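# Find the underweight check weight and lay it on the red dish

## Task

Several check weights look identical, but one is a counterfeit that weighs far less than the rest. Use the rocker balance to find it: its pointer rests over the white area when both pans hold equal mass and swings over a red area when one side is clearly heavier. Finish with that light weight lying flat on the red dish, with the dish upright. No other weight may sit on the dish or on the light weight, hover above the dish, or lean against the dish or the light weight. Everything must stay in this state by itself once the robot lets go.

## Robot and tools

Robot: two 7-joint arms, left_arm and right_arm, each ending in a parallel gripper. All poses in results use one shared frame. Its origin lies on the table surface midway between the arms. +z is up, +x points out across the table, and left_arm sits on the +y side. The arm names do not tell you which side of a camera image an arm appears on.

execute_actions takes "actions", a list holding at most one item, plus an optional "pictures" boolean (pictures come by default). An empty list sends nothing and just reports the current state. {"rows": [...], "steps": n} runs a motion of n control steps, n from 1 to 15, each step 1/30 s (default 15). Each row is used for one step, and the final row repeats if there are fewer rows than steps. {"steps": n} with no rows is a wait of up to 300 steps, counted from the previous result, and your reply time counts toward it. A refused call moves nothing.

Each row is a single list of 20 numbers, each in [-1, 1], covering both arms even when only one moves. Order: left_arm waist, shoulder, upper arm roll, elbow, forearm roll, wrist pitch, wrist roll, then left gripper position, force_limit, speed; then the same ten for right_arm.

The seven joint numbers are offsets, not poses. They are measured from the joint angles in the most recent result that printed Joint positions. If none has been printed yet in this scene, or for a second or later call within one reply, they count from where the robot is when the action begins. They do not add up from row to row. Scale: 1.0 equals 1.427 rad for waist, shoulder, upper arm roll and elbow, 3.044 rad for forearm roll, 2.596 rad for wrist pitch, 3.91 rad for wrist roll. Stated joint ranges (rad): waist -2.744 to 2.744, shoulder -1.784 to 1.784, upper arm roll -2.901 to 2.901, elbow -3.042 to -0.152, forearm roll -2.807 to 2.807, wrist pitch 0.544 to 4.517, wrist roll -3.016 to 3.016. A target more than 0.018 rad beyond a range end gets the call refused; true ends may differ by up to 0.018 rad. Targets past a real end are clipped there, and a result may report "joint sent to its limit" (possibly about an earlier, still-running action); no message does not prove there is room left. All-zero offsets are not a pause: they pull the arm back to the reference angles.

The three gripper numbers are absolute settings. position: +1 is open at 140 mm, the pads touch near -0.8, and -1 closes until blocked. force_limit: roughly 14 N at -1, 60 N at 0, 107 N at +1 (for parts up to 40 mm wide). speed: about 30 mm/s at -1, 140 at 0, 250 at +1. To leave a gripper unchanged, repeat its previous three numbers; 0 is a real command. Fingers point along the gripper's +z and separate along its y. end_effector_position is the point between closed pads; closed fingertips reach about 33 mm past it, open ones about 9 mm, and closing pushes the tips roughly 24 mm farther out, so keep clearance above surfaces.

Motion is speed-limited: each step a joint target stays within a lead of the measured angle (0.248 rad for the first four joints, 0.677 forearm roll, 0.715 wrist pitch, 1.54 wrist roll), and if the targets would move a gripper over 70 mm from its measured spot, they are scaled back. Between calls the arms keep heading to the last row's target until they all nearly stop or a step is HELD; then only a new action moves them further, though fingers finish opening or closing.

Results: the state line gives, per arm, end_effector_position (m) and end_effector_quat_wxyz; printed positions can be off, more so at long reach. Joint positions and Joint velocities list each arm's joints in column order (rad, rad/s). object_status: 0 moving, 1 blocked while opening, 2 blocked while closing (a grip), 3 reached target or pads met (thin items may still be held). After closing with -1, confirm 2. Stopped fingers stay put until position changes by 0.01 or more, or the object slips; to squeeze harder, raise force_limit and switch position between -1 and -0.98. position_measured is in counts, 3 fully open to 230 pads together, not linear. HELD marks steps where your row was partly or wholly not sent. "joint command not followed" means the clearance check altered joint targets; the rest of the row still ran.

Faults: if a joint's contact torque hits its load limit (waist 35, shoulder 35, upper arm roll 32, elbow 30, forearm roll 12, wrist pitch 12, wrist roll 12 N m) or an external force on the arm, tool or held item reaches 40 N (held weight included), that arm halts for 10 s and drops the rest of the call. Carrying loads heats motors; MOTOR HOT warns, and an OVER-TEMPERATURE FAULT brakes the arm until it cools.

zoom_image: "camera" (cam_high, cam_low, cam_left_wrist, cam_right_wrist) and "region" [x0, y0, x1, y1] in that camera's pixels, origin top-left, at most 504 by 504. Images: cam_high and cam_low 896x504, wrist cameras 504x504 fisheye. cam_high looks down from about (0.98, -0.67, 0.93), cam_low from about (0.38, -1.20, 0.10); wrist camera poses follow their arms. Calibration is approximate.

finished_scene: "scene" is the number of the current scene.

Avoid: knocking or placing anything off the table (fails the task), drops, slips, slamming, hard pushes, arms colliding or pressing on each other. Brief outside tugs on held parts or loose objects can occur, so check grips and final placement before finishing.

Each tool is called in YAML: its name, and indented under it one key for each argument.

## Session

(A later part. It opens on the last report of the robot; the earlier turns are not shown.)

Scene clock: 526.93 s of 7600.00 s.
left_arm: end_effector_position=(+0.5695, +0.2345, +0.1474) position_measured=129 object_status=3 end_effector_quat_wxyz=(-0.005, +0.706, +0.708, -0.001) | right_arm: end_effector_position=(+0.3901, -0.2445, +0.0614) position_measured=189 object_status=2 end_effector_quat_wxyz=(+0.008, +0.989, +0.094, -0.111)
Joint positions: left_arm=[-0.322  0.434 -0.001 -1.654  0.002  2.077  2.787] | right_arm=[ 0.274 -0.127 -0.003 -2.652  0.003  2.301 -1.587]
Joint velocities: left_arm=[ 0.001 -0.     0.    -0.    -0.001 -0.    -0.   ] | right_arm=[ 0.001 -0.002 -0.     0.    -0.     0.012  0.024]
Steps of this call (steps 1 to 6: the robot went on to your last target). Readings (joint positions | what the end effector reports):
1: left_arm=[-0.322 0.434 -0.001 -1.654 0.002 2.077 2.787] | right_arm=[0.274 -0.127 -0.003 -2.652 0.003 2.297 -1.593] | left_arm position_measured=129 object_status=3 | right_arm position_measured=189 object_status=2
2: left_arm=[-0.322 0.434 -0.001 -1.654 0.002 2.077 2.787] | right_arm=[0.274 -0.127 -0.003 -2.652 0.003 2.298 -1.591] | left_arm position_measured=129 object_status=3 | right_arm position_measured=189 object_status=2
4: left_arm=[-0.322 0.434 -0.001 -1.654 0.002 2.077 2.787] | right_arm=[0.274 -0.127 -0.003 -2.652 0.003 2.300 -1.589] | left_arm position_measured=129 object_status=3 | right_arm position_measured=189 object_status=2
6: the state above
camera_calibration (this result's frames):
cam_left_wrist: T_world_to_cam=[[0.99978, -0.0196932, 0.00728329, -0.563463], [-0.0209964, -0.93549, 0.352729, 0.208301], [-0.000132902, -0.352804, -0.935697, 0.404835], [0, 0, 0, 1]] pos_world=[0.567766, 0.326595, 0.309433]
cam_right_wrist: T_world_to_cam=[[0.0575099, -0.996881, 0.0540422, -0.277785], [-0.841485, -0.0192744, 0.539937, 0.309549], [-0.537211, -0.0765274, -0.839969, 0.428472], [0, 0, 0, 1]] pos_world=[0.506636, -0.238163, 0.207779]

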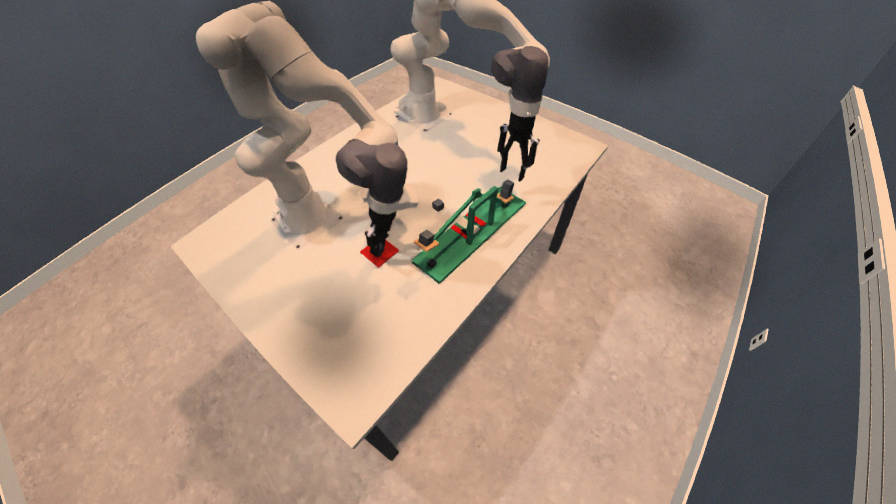

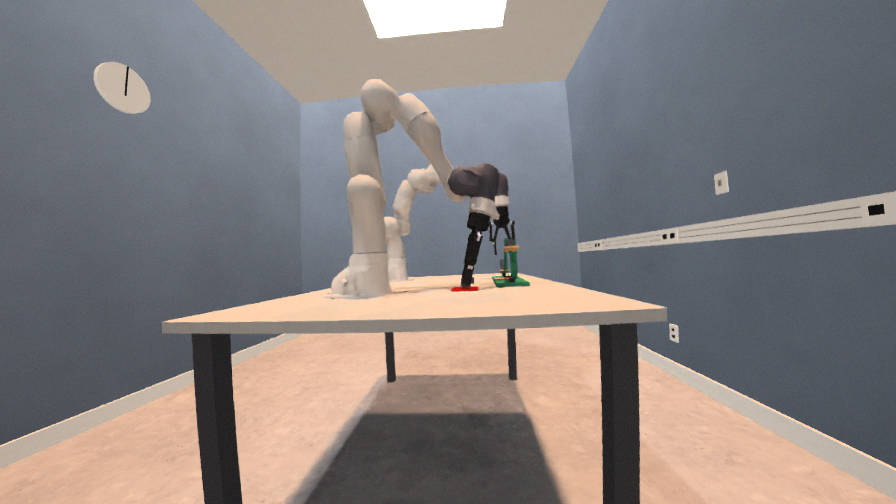

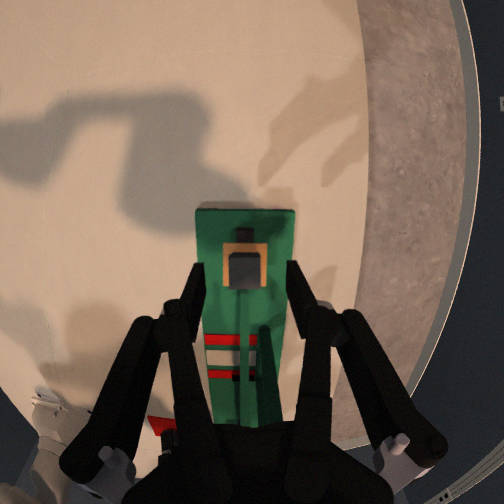

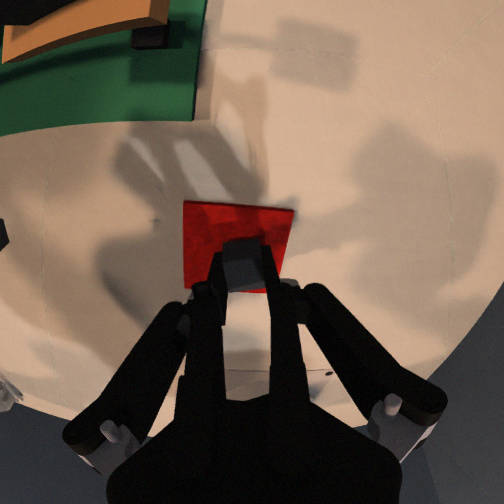

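execute_actions:
  actions:
    - {"rows":[ [0,0,0,0,0,0,0,0,0,-0.4, 0,0.001,0,-0.0003,0,0.002,0.002,-1,0,-0.4], [0,0,0,0,0,0,0,0,0,-0.4, 0,0.0025,0,-0.0006,0,0.004,0.002,-1,0,-0.4], [0,0,0,0,0,0,0,0,0,-0.4, 0,0.004,0,-0.001,0,0.006,0.002,-1,0,-0.4], [0,0,0,0,0,0,0,0,0,-0.4, 0,0.0055,0,-0.0013,0,0.0075,0.002,-1,0,-0.4], [0,0,0,0,0,0,0,0,0,-0.4, 0,0.007,0,-0.0016,0,0.008,0.002,-1,0,-0.4], [0,0,0,0,0,0,0,0,0,-0.4, 0,0.0081,0,-0.0017,0,0.008,0.002,-1,0,-0.4], [0,0,0,0,0,0,0,0,0,-0.4, 0,0.0081,0,-0.0017,0,0.007,0.002,-1,0,-0.4], [0,0,0,0,0,0,0,0,0,-0.4, 0,0.0081,0,-0.0017,0,0.0065,0.002,-1,0,-0.4] ],"steps":13}

zoom_image:
  camera: "cam_low"
  region: [445,262,485,302]

zoom_image:
  camera: "cam_right_wrist"
  region: [170,170,320,320]

Scene clock: 540.60 s of 7600.00 s.
left_arm: end_effector_position=(+0.5695, +0.2345, +0.1474) position_measured=129 object_status=3 end_effector_quat_wxyz=(-0.005, +0.706, +0.708, -0.001) | right_arm: end_effector_position=(+0.3909, -0.2444, +0.0576) position_measured=189 object_status=2 end_effector_quat_wxyz=(+0.008, +0.990, +0.090, -0.111)
Joint positions: left_arm=[-0.322  0.434 -0.001 -1.654  0.002  2.077  2.787] | right_arm=[ 0.274 -0.117 -0.003 -2.653  0.003  2.314 -1.58 ]
Joint velocities: left_arm=[-0.     0.    -0.001  0.    -0.    -0.    -0.001] | right_arm=[-0.    -0.001  0.001 -0.001 -0.     0.006 -0.   ]
Steps of this call (steps 1 to 30: the robot went on to your last target; steps 31 to 90: nothing new was sent; then 10.23 s passed at rest; steps 91 to 103: all 13 steps of this action). Readings (joint positions | what the end effector reports):
91: left_arm=[-0.322 0.434 -0.001 -1.654 0.002 2.077 2.787] | right_arm=[0.274 -0.127 -0.003 -2.652 0.003 2.303 -1.580] | left_arm position_measured=129 object_status=3 | right_arm position_measured=189 object_status=2
92: left_arm=[-0.322 0.434 -0.001 -1.654 0.002 2.077 2.787] | right_arm=[0.274 -0.127 -0.003 -2.652 0.003 2.304 -1.580] | left_arm position_measured=129 object_status=3 | right_arm position_measured=189 object_status=2
94: left_arm=[-0.322 0.434 -0.001 -1.654 0.002 2.077 2.787] | right_arm=[0.274 -0.125 -0.003 -2.652 0.003 2.308 -1.580] | left_arm position_measured=129 object_status=3 | right_arm position_measured=189 object_status=2
98: left_arm=[-0.322 0.434 -0.001 -1.654 0.002 2.077 2.787] | right_arm=[0.274 -0.119 -0.003 -2.653 0.003 2.313 -1.580] | left_arm position_measured=129 object_status=3 | right_arm position_measured=189 object_status=2
103: the state above
camera_calibration (this result's frames):
cam_left_wrist: T_world_to_cam=[[0.99978, -0.0196931, 0.00728332, -0.563463], [-0.0209964, -0.93549, 0.352729, 0.208301], [-0.000132863, -0.352804, -0.935697, 0.404835], [0, 0, 0, 1]] pos_world=[0.567766, 0.326595, 0.309433]
cam_right_wrist: T_world_to_cam=[[0.0502483, -0.997193, 0.0555072, -0.274833], [-0.842648, -0.0124961, 0.53832, 0.314434], [-0.536115, -0.0738227, -0.840911, 0.425943], [0, 0, 0, 1]] pos_world=[0.507121, -0.238688, 0.204169]

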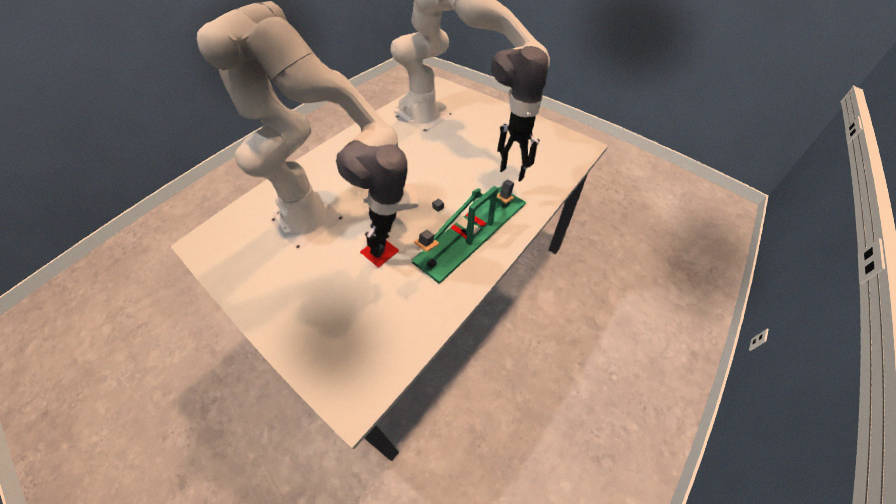

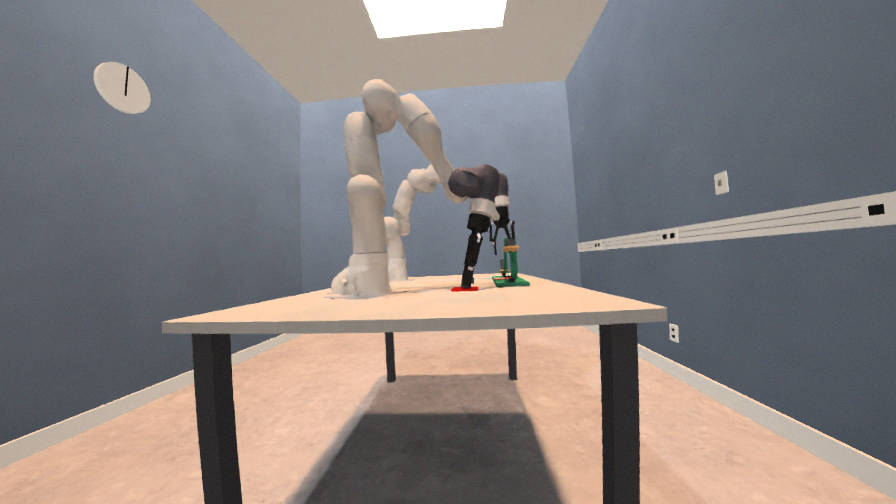

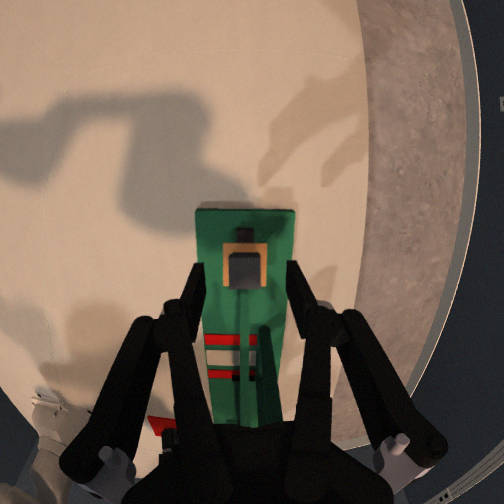

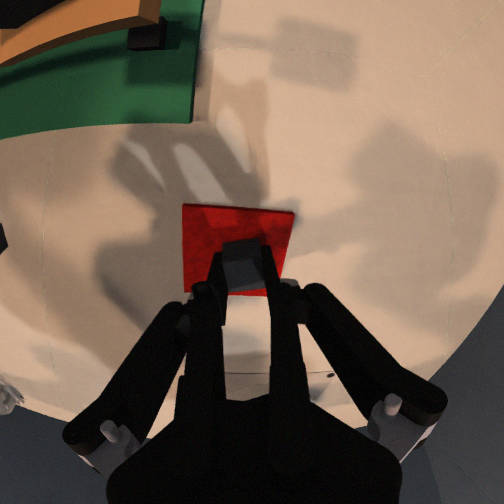

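Region (445, 262, 485, 302) of cam_low's 896x504 image, scaled by 12.600, with more detail than that image has.

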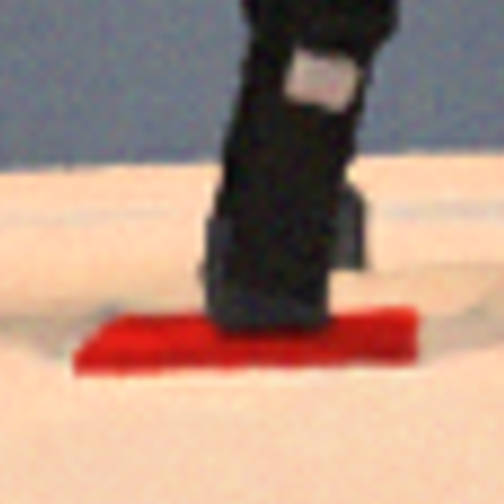

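Region (170, 170, 320, 320) of cam_right_wrist's 504x504 image, scaled by 3.360, with more detail than that image has.

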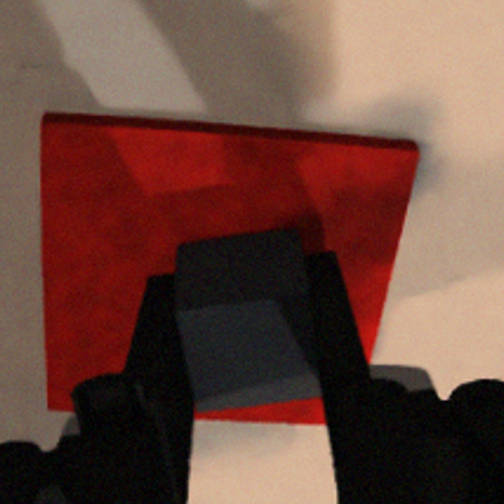

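execute_actions:
  actions:
    - {"rows":[ [0,0,0,0,0,0,0,0,0,-0.4, 0,0.0015,0,-0.0005,0,0.002,0,-1,0,-0.4], [0,0,0,0,0,0,0,0,0,-0.4, 0,0.003,0,-0.0005,0,0.003,0,-1,0,-0.4], [0,0,0,0,0,0,0,0,0,-0.4, 0,0.003,0,-0.0005,0,0.003,0,-1,0,-0.4], [0,0,0,0,0,0,0,0,0,-0.4, 0,0.003,0,-0.0005,0,0.003,0,-1,0,-0.4], [0,0,0,0,0,0,0,0,0,-0.4, 0,0.003,0,-0.0005,0,0.003,0,-1,0,-0.4], [0,0,0,0,0,0,0,0,0,-0.4, 0,0.003,0,-0.0005,0,0.003,0,-0.2,0,-0.4] ],"steps":13}
  pictures: false

execute_actions:
  actions:
    - {"rows":[ [0,0,0,0,0,0,0,0,0,-0.4, 0,-0.002,0,0.0006,0,-0.004,0,-0.2,0,-0.4], [0,0,0,0,0,0,0,0,0,-0.4, 0,-0.006,0,0.002,0,-0.009,0,-0.2,0,-0.4], [0,0,0,0,0,0,0,0,0,-0.4, 0,-0.012,0,0.0035,0,-0.014,0,-0.2,0,-0.4], [0,0,0,0,0,0,0,0,0,-0.4, 0,-0.019,0,0.0055,0,-0.019,0,-0.2,0,-0.4], [0,0,0,0,0,0,0,0,0,-0.4, 0,-0.027,0,0.0077,0,-0.024,0,-0.2,0,-0.4], [0,0,0,0,0,0,0,0,0,-0.4, 0,-0.035,0,0.010,0,-0.029,0,-0.2,0,-0.4], [0,0,0,0,0,0,0,0,0,-0.4, 0,-0.043,0,0.012,0,-0.034,0,-0.2,0,-0.4], [0,0,0,0,0,0,0,0,0,-0.4, 0,-0.050,0,0.014,0,-0.038,0,-0.2,0,-0.4], [0,0,0,0,0,0,0,0,0,-0.4, 0,-0.055,0,0.0157,0,-0.041,0,-0.2,0,-0.4], [0,0,0,0,0,0,0,0,0,-0.4, 0,-0.0589,0,0.0167,0,-0.0416,0,-0.2,0,-0.4] ],"steps":15}

zoom_image:
  camera: "cam_low"
  region: [435,252,495,312]

zoom_image:
  camera: "cam_right_wrist"
  region: [160,160,330,330]

Scene clock: 553.03 s of 7600.00 s.
left_arm: end_effector_position=(+0.5695, +0.2345, +0.1474) position_measured=129 object_status=3 end_effector_quat_wxyz=(-0.005, +0.706, +0.708, -0.001) | right_arm: end_effector_position=(+0.3917, -0.2442, +0.0566) position_measured=155 object_status=0 end_effector_quat_wxyz=(+0.008, +0.990, +0.090, -0.110)
Joint positions: left_arm=[-0.322  0.434 -0.001 -1.654  0.002  2.077  2.787] | right_arm=[ 0.274 -0.114 -0.003 -2.654  0.003  2.319 -1.58 ]
Joint velocities: left_arm=[ 0.001 -0.001 -0.001  0.002 -0.001  0.    -0.001] | right_arm=[-0.001  0.001 -0.     0.    -0.001  0.003 -0.001]
Steps of this call (steps 1 to 15: the robot went on to your last target; steps 16 to 90: nothing new was sent; then 9.00 s passed at rest; steps 91 to 103: all 13 steps of this action). Readings (joint positions | what the end effector reports):
91: left_arm=[-0.322 0.434 -0.001 -1.654 0.002 2.077 2.787] | right_arm=[0.274 -0.117 -0.003 -2.654 0.003 2.315 -1.580] | left_arm position_measured=129 object_status=3 | right_arm position_measured=189 object_status=2
92: left_arm=[-0.322 0.434 -0.001 -1.654 0.002 2.077 2.787] | right_arm=[0.274 -0.117 -0.003 -2.654 0.003 2.316 -1.580] | left_arm position_measured=129 object_status=3 | right_arm position_measured=189 object_status=2
94: left_arm=[-0.322 0.434 -0.001 -1.654 0.002 2.077 2.787] | right_arm=[0.274 -0.115 -0.003 -2.654 0.003 2.317 -1.580] | left_arm position_measured=129 object_status=3 | right_arm position_measured=189 object_status=2
98: left_arm=[-0.322 0.434 -0.001 -1.654 0.002 2.077 2.787] | right_arm=[0.274 -0.114 -0.003 -2.654 0.003 2.318 -1.580] | left_arm position_measured=129 object_status=3 | right_arm position_measured=180 object_status=0
103: the state above

Scene clock: 553.53 s of 7600.00 s.
left_arm: end_effector_position=(+0.5695, +0.2345, +0.1474) position_measured=129 object_status=3 end_effector_quat_wxyz=(-0.005, +0.706, +0.708, -0.001) | right_arm: end_effector_position=(+0.3966, -0.2432, +0.0914) position_measured=154 object_status=3 end_effector_quat_wxyz=(+0.007, +0.991, +0.091, -0.102)
Joint positions: left_arm=[-0.322  0.434 -0.001 -1.654  0.002  2.077  2.787] | right_arm=[ 0.274 -0.197 -0.003 -2.63   0.003  2.228 -1.58 ]
Joint velocities: left_arm=[ 0.001  0.001 -0.     0.    -0.001 -0.     0.001] | right_arm=[-0.    -0.008  0.001  0.     0.001 -0.086  0.   ]
Steps of this call (steps 1 to 15: all 15 steps of this action). Readings (joint positions | what the end effector reports):
1: left_arm=[-0.322 0.434 -0.001 -1.654 0.002 2.077 2.787] | right_arm=[0.274 -0.114 -0.003 -2.654 0.003 2.318 -1.580] | left_arm position_measured=129 object_status=3 | right_arm position_measured=154 object_status=0
2: left_arm=[-0.322 0.434 -0.001 -1.654 0.002 2.077 2.787] | right_arm=[0.274 -0.116 -0.003 -2.653 0.003 2.315 -1.580] | left_arm position_measured=129 object_status=3 | right_arm position_measured=154 object_status=0
4: left_arm=[-0.322 0.434 -0.001 -1.654 0.002 2.077 2.787] | right_arm=[0.274 -0.123 -0.003 -2.652 0.003 2.303 -1.580] | left_arm position_measured=129 object_status=3 | right_arm position_measured=154 object_status=0
8: left_arm=[-0.322 0.434 -0.001 -1.654 0.002 2.077 2.787] | right_arm=[0.274 -0.160 -0.003 -2.642 0.003 2.267 -1.580] | left_arm position_measured=129 object_status=3 | right_arm position_measured=154 object_status=3
15: the state above
camera_calibration (this result's frames):
cam_left_wrist: T_world_to_cam=[[0.99978, -0.019693, 0.00728334, -0.563463], [-0.0209963, -0.93549, 0.352729, 0.208301], [-0.000132792, -0.352804, -0.935697, 0.404835], [0, 0, 0, 1]] pos_world=[0.567766, 0.326595, 0.309433]
cam_right_wrist: T_world_to_cam=[[0.049512, -0.997368, 0.0529598, -0.275378], [-0.851542, -0.0144441, 0.524087, 0.305448], [-0.521943, -0.0710461, -0.850017, 0.453437], [0, 0, 0, 1]] pos_world=[0.510405, -0.238026, 0.239932]

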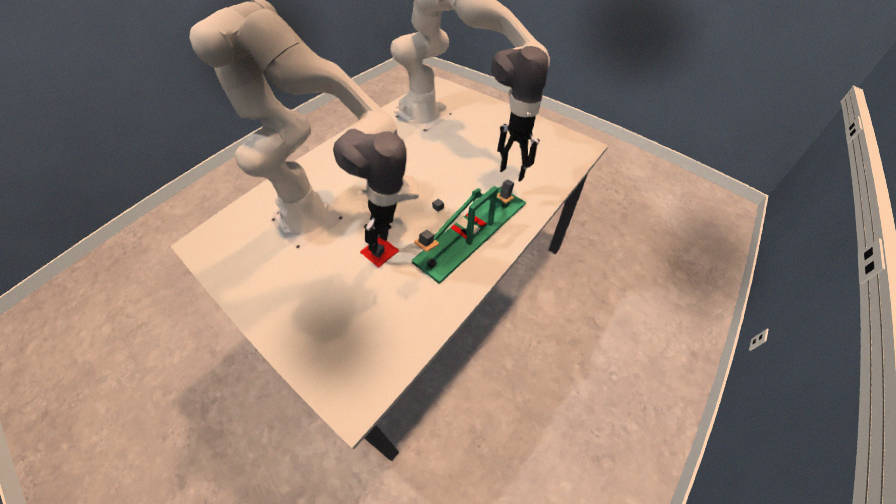

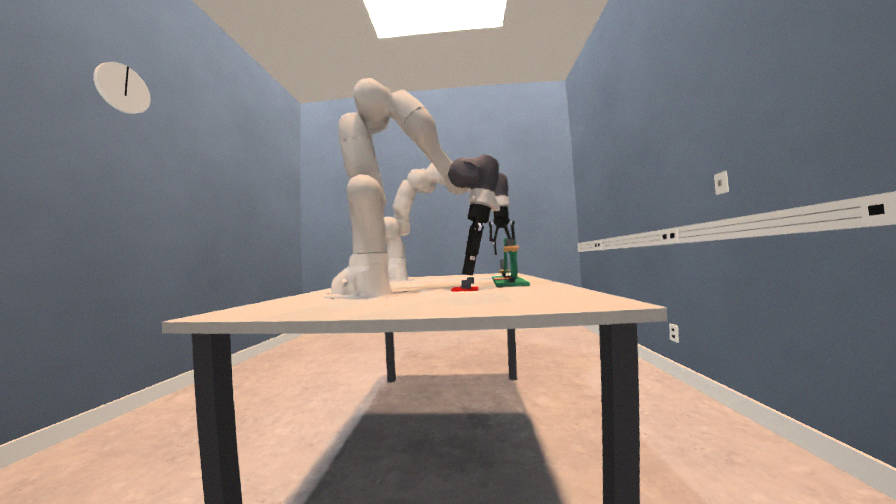

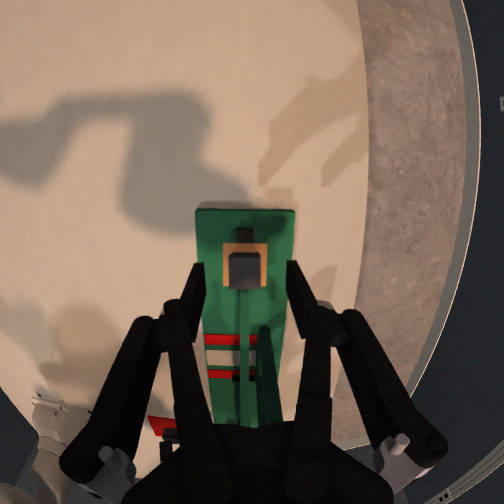

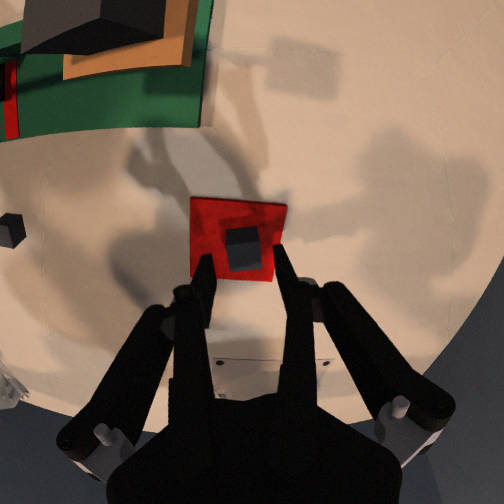

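Region (435, 252, 495, 312) of cam_low's 896x504 image, scaled by 8.400, with more detail than that image has.

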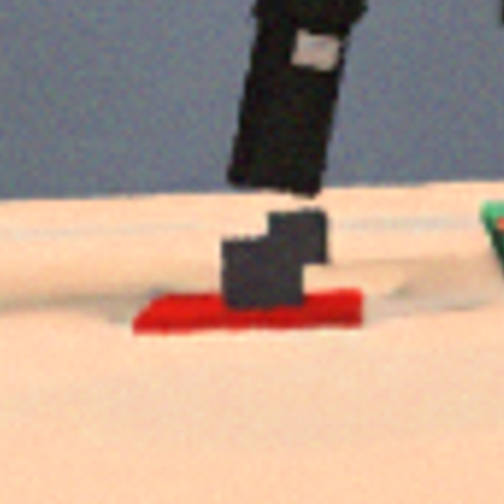

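Region (160, 160, 330, 330) of cam_right_wrist's 504x504 image, scaled by 2.965, with more detail than that image has.

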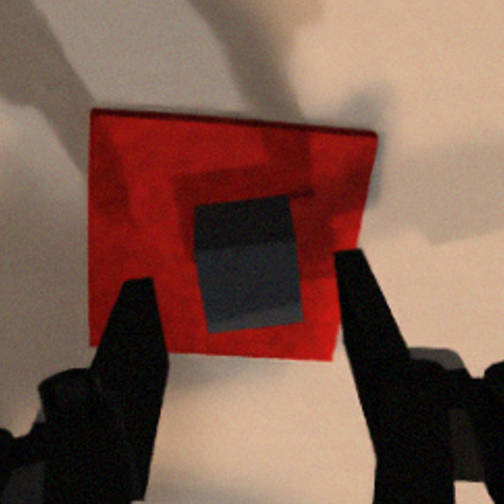

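The light weight is lying flat on the dish and the gripper is clear of it.

finished_scene:
  scene: 2

The scene is finished: the task was done.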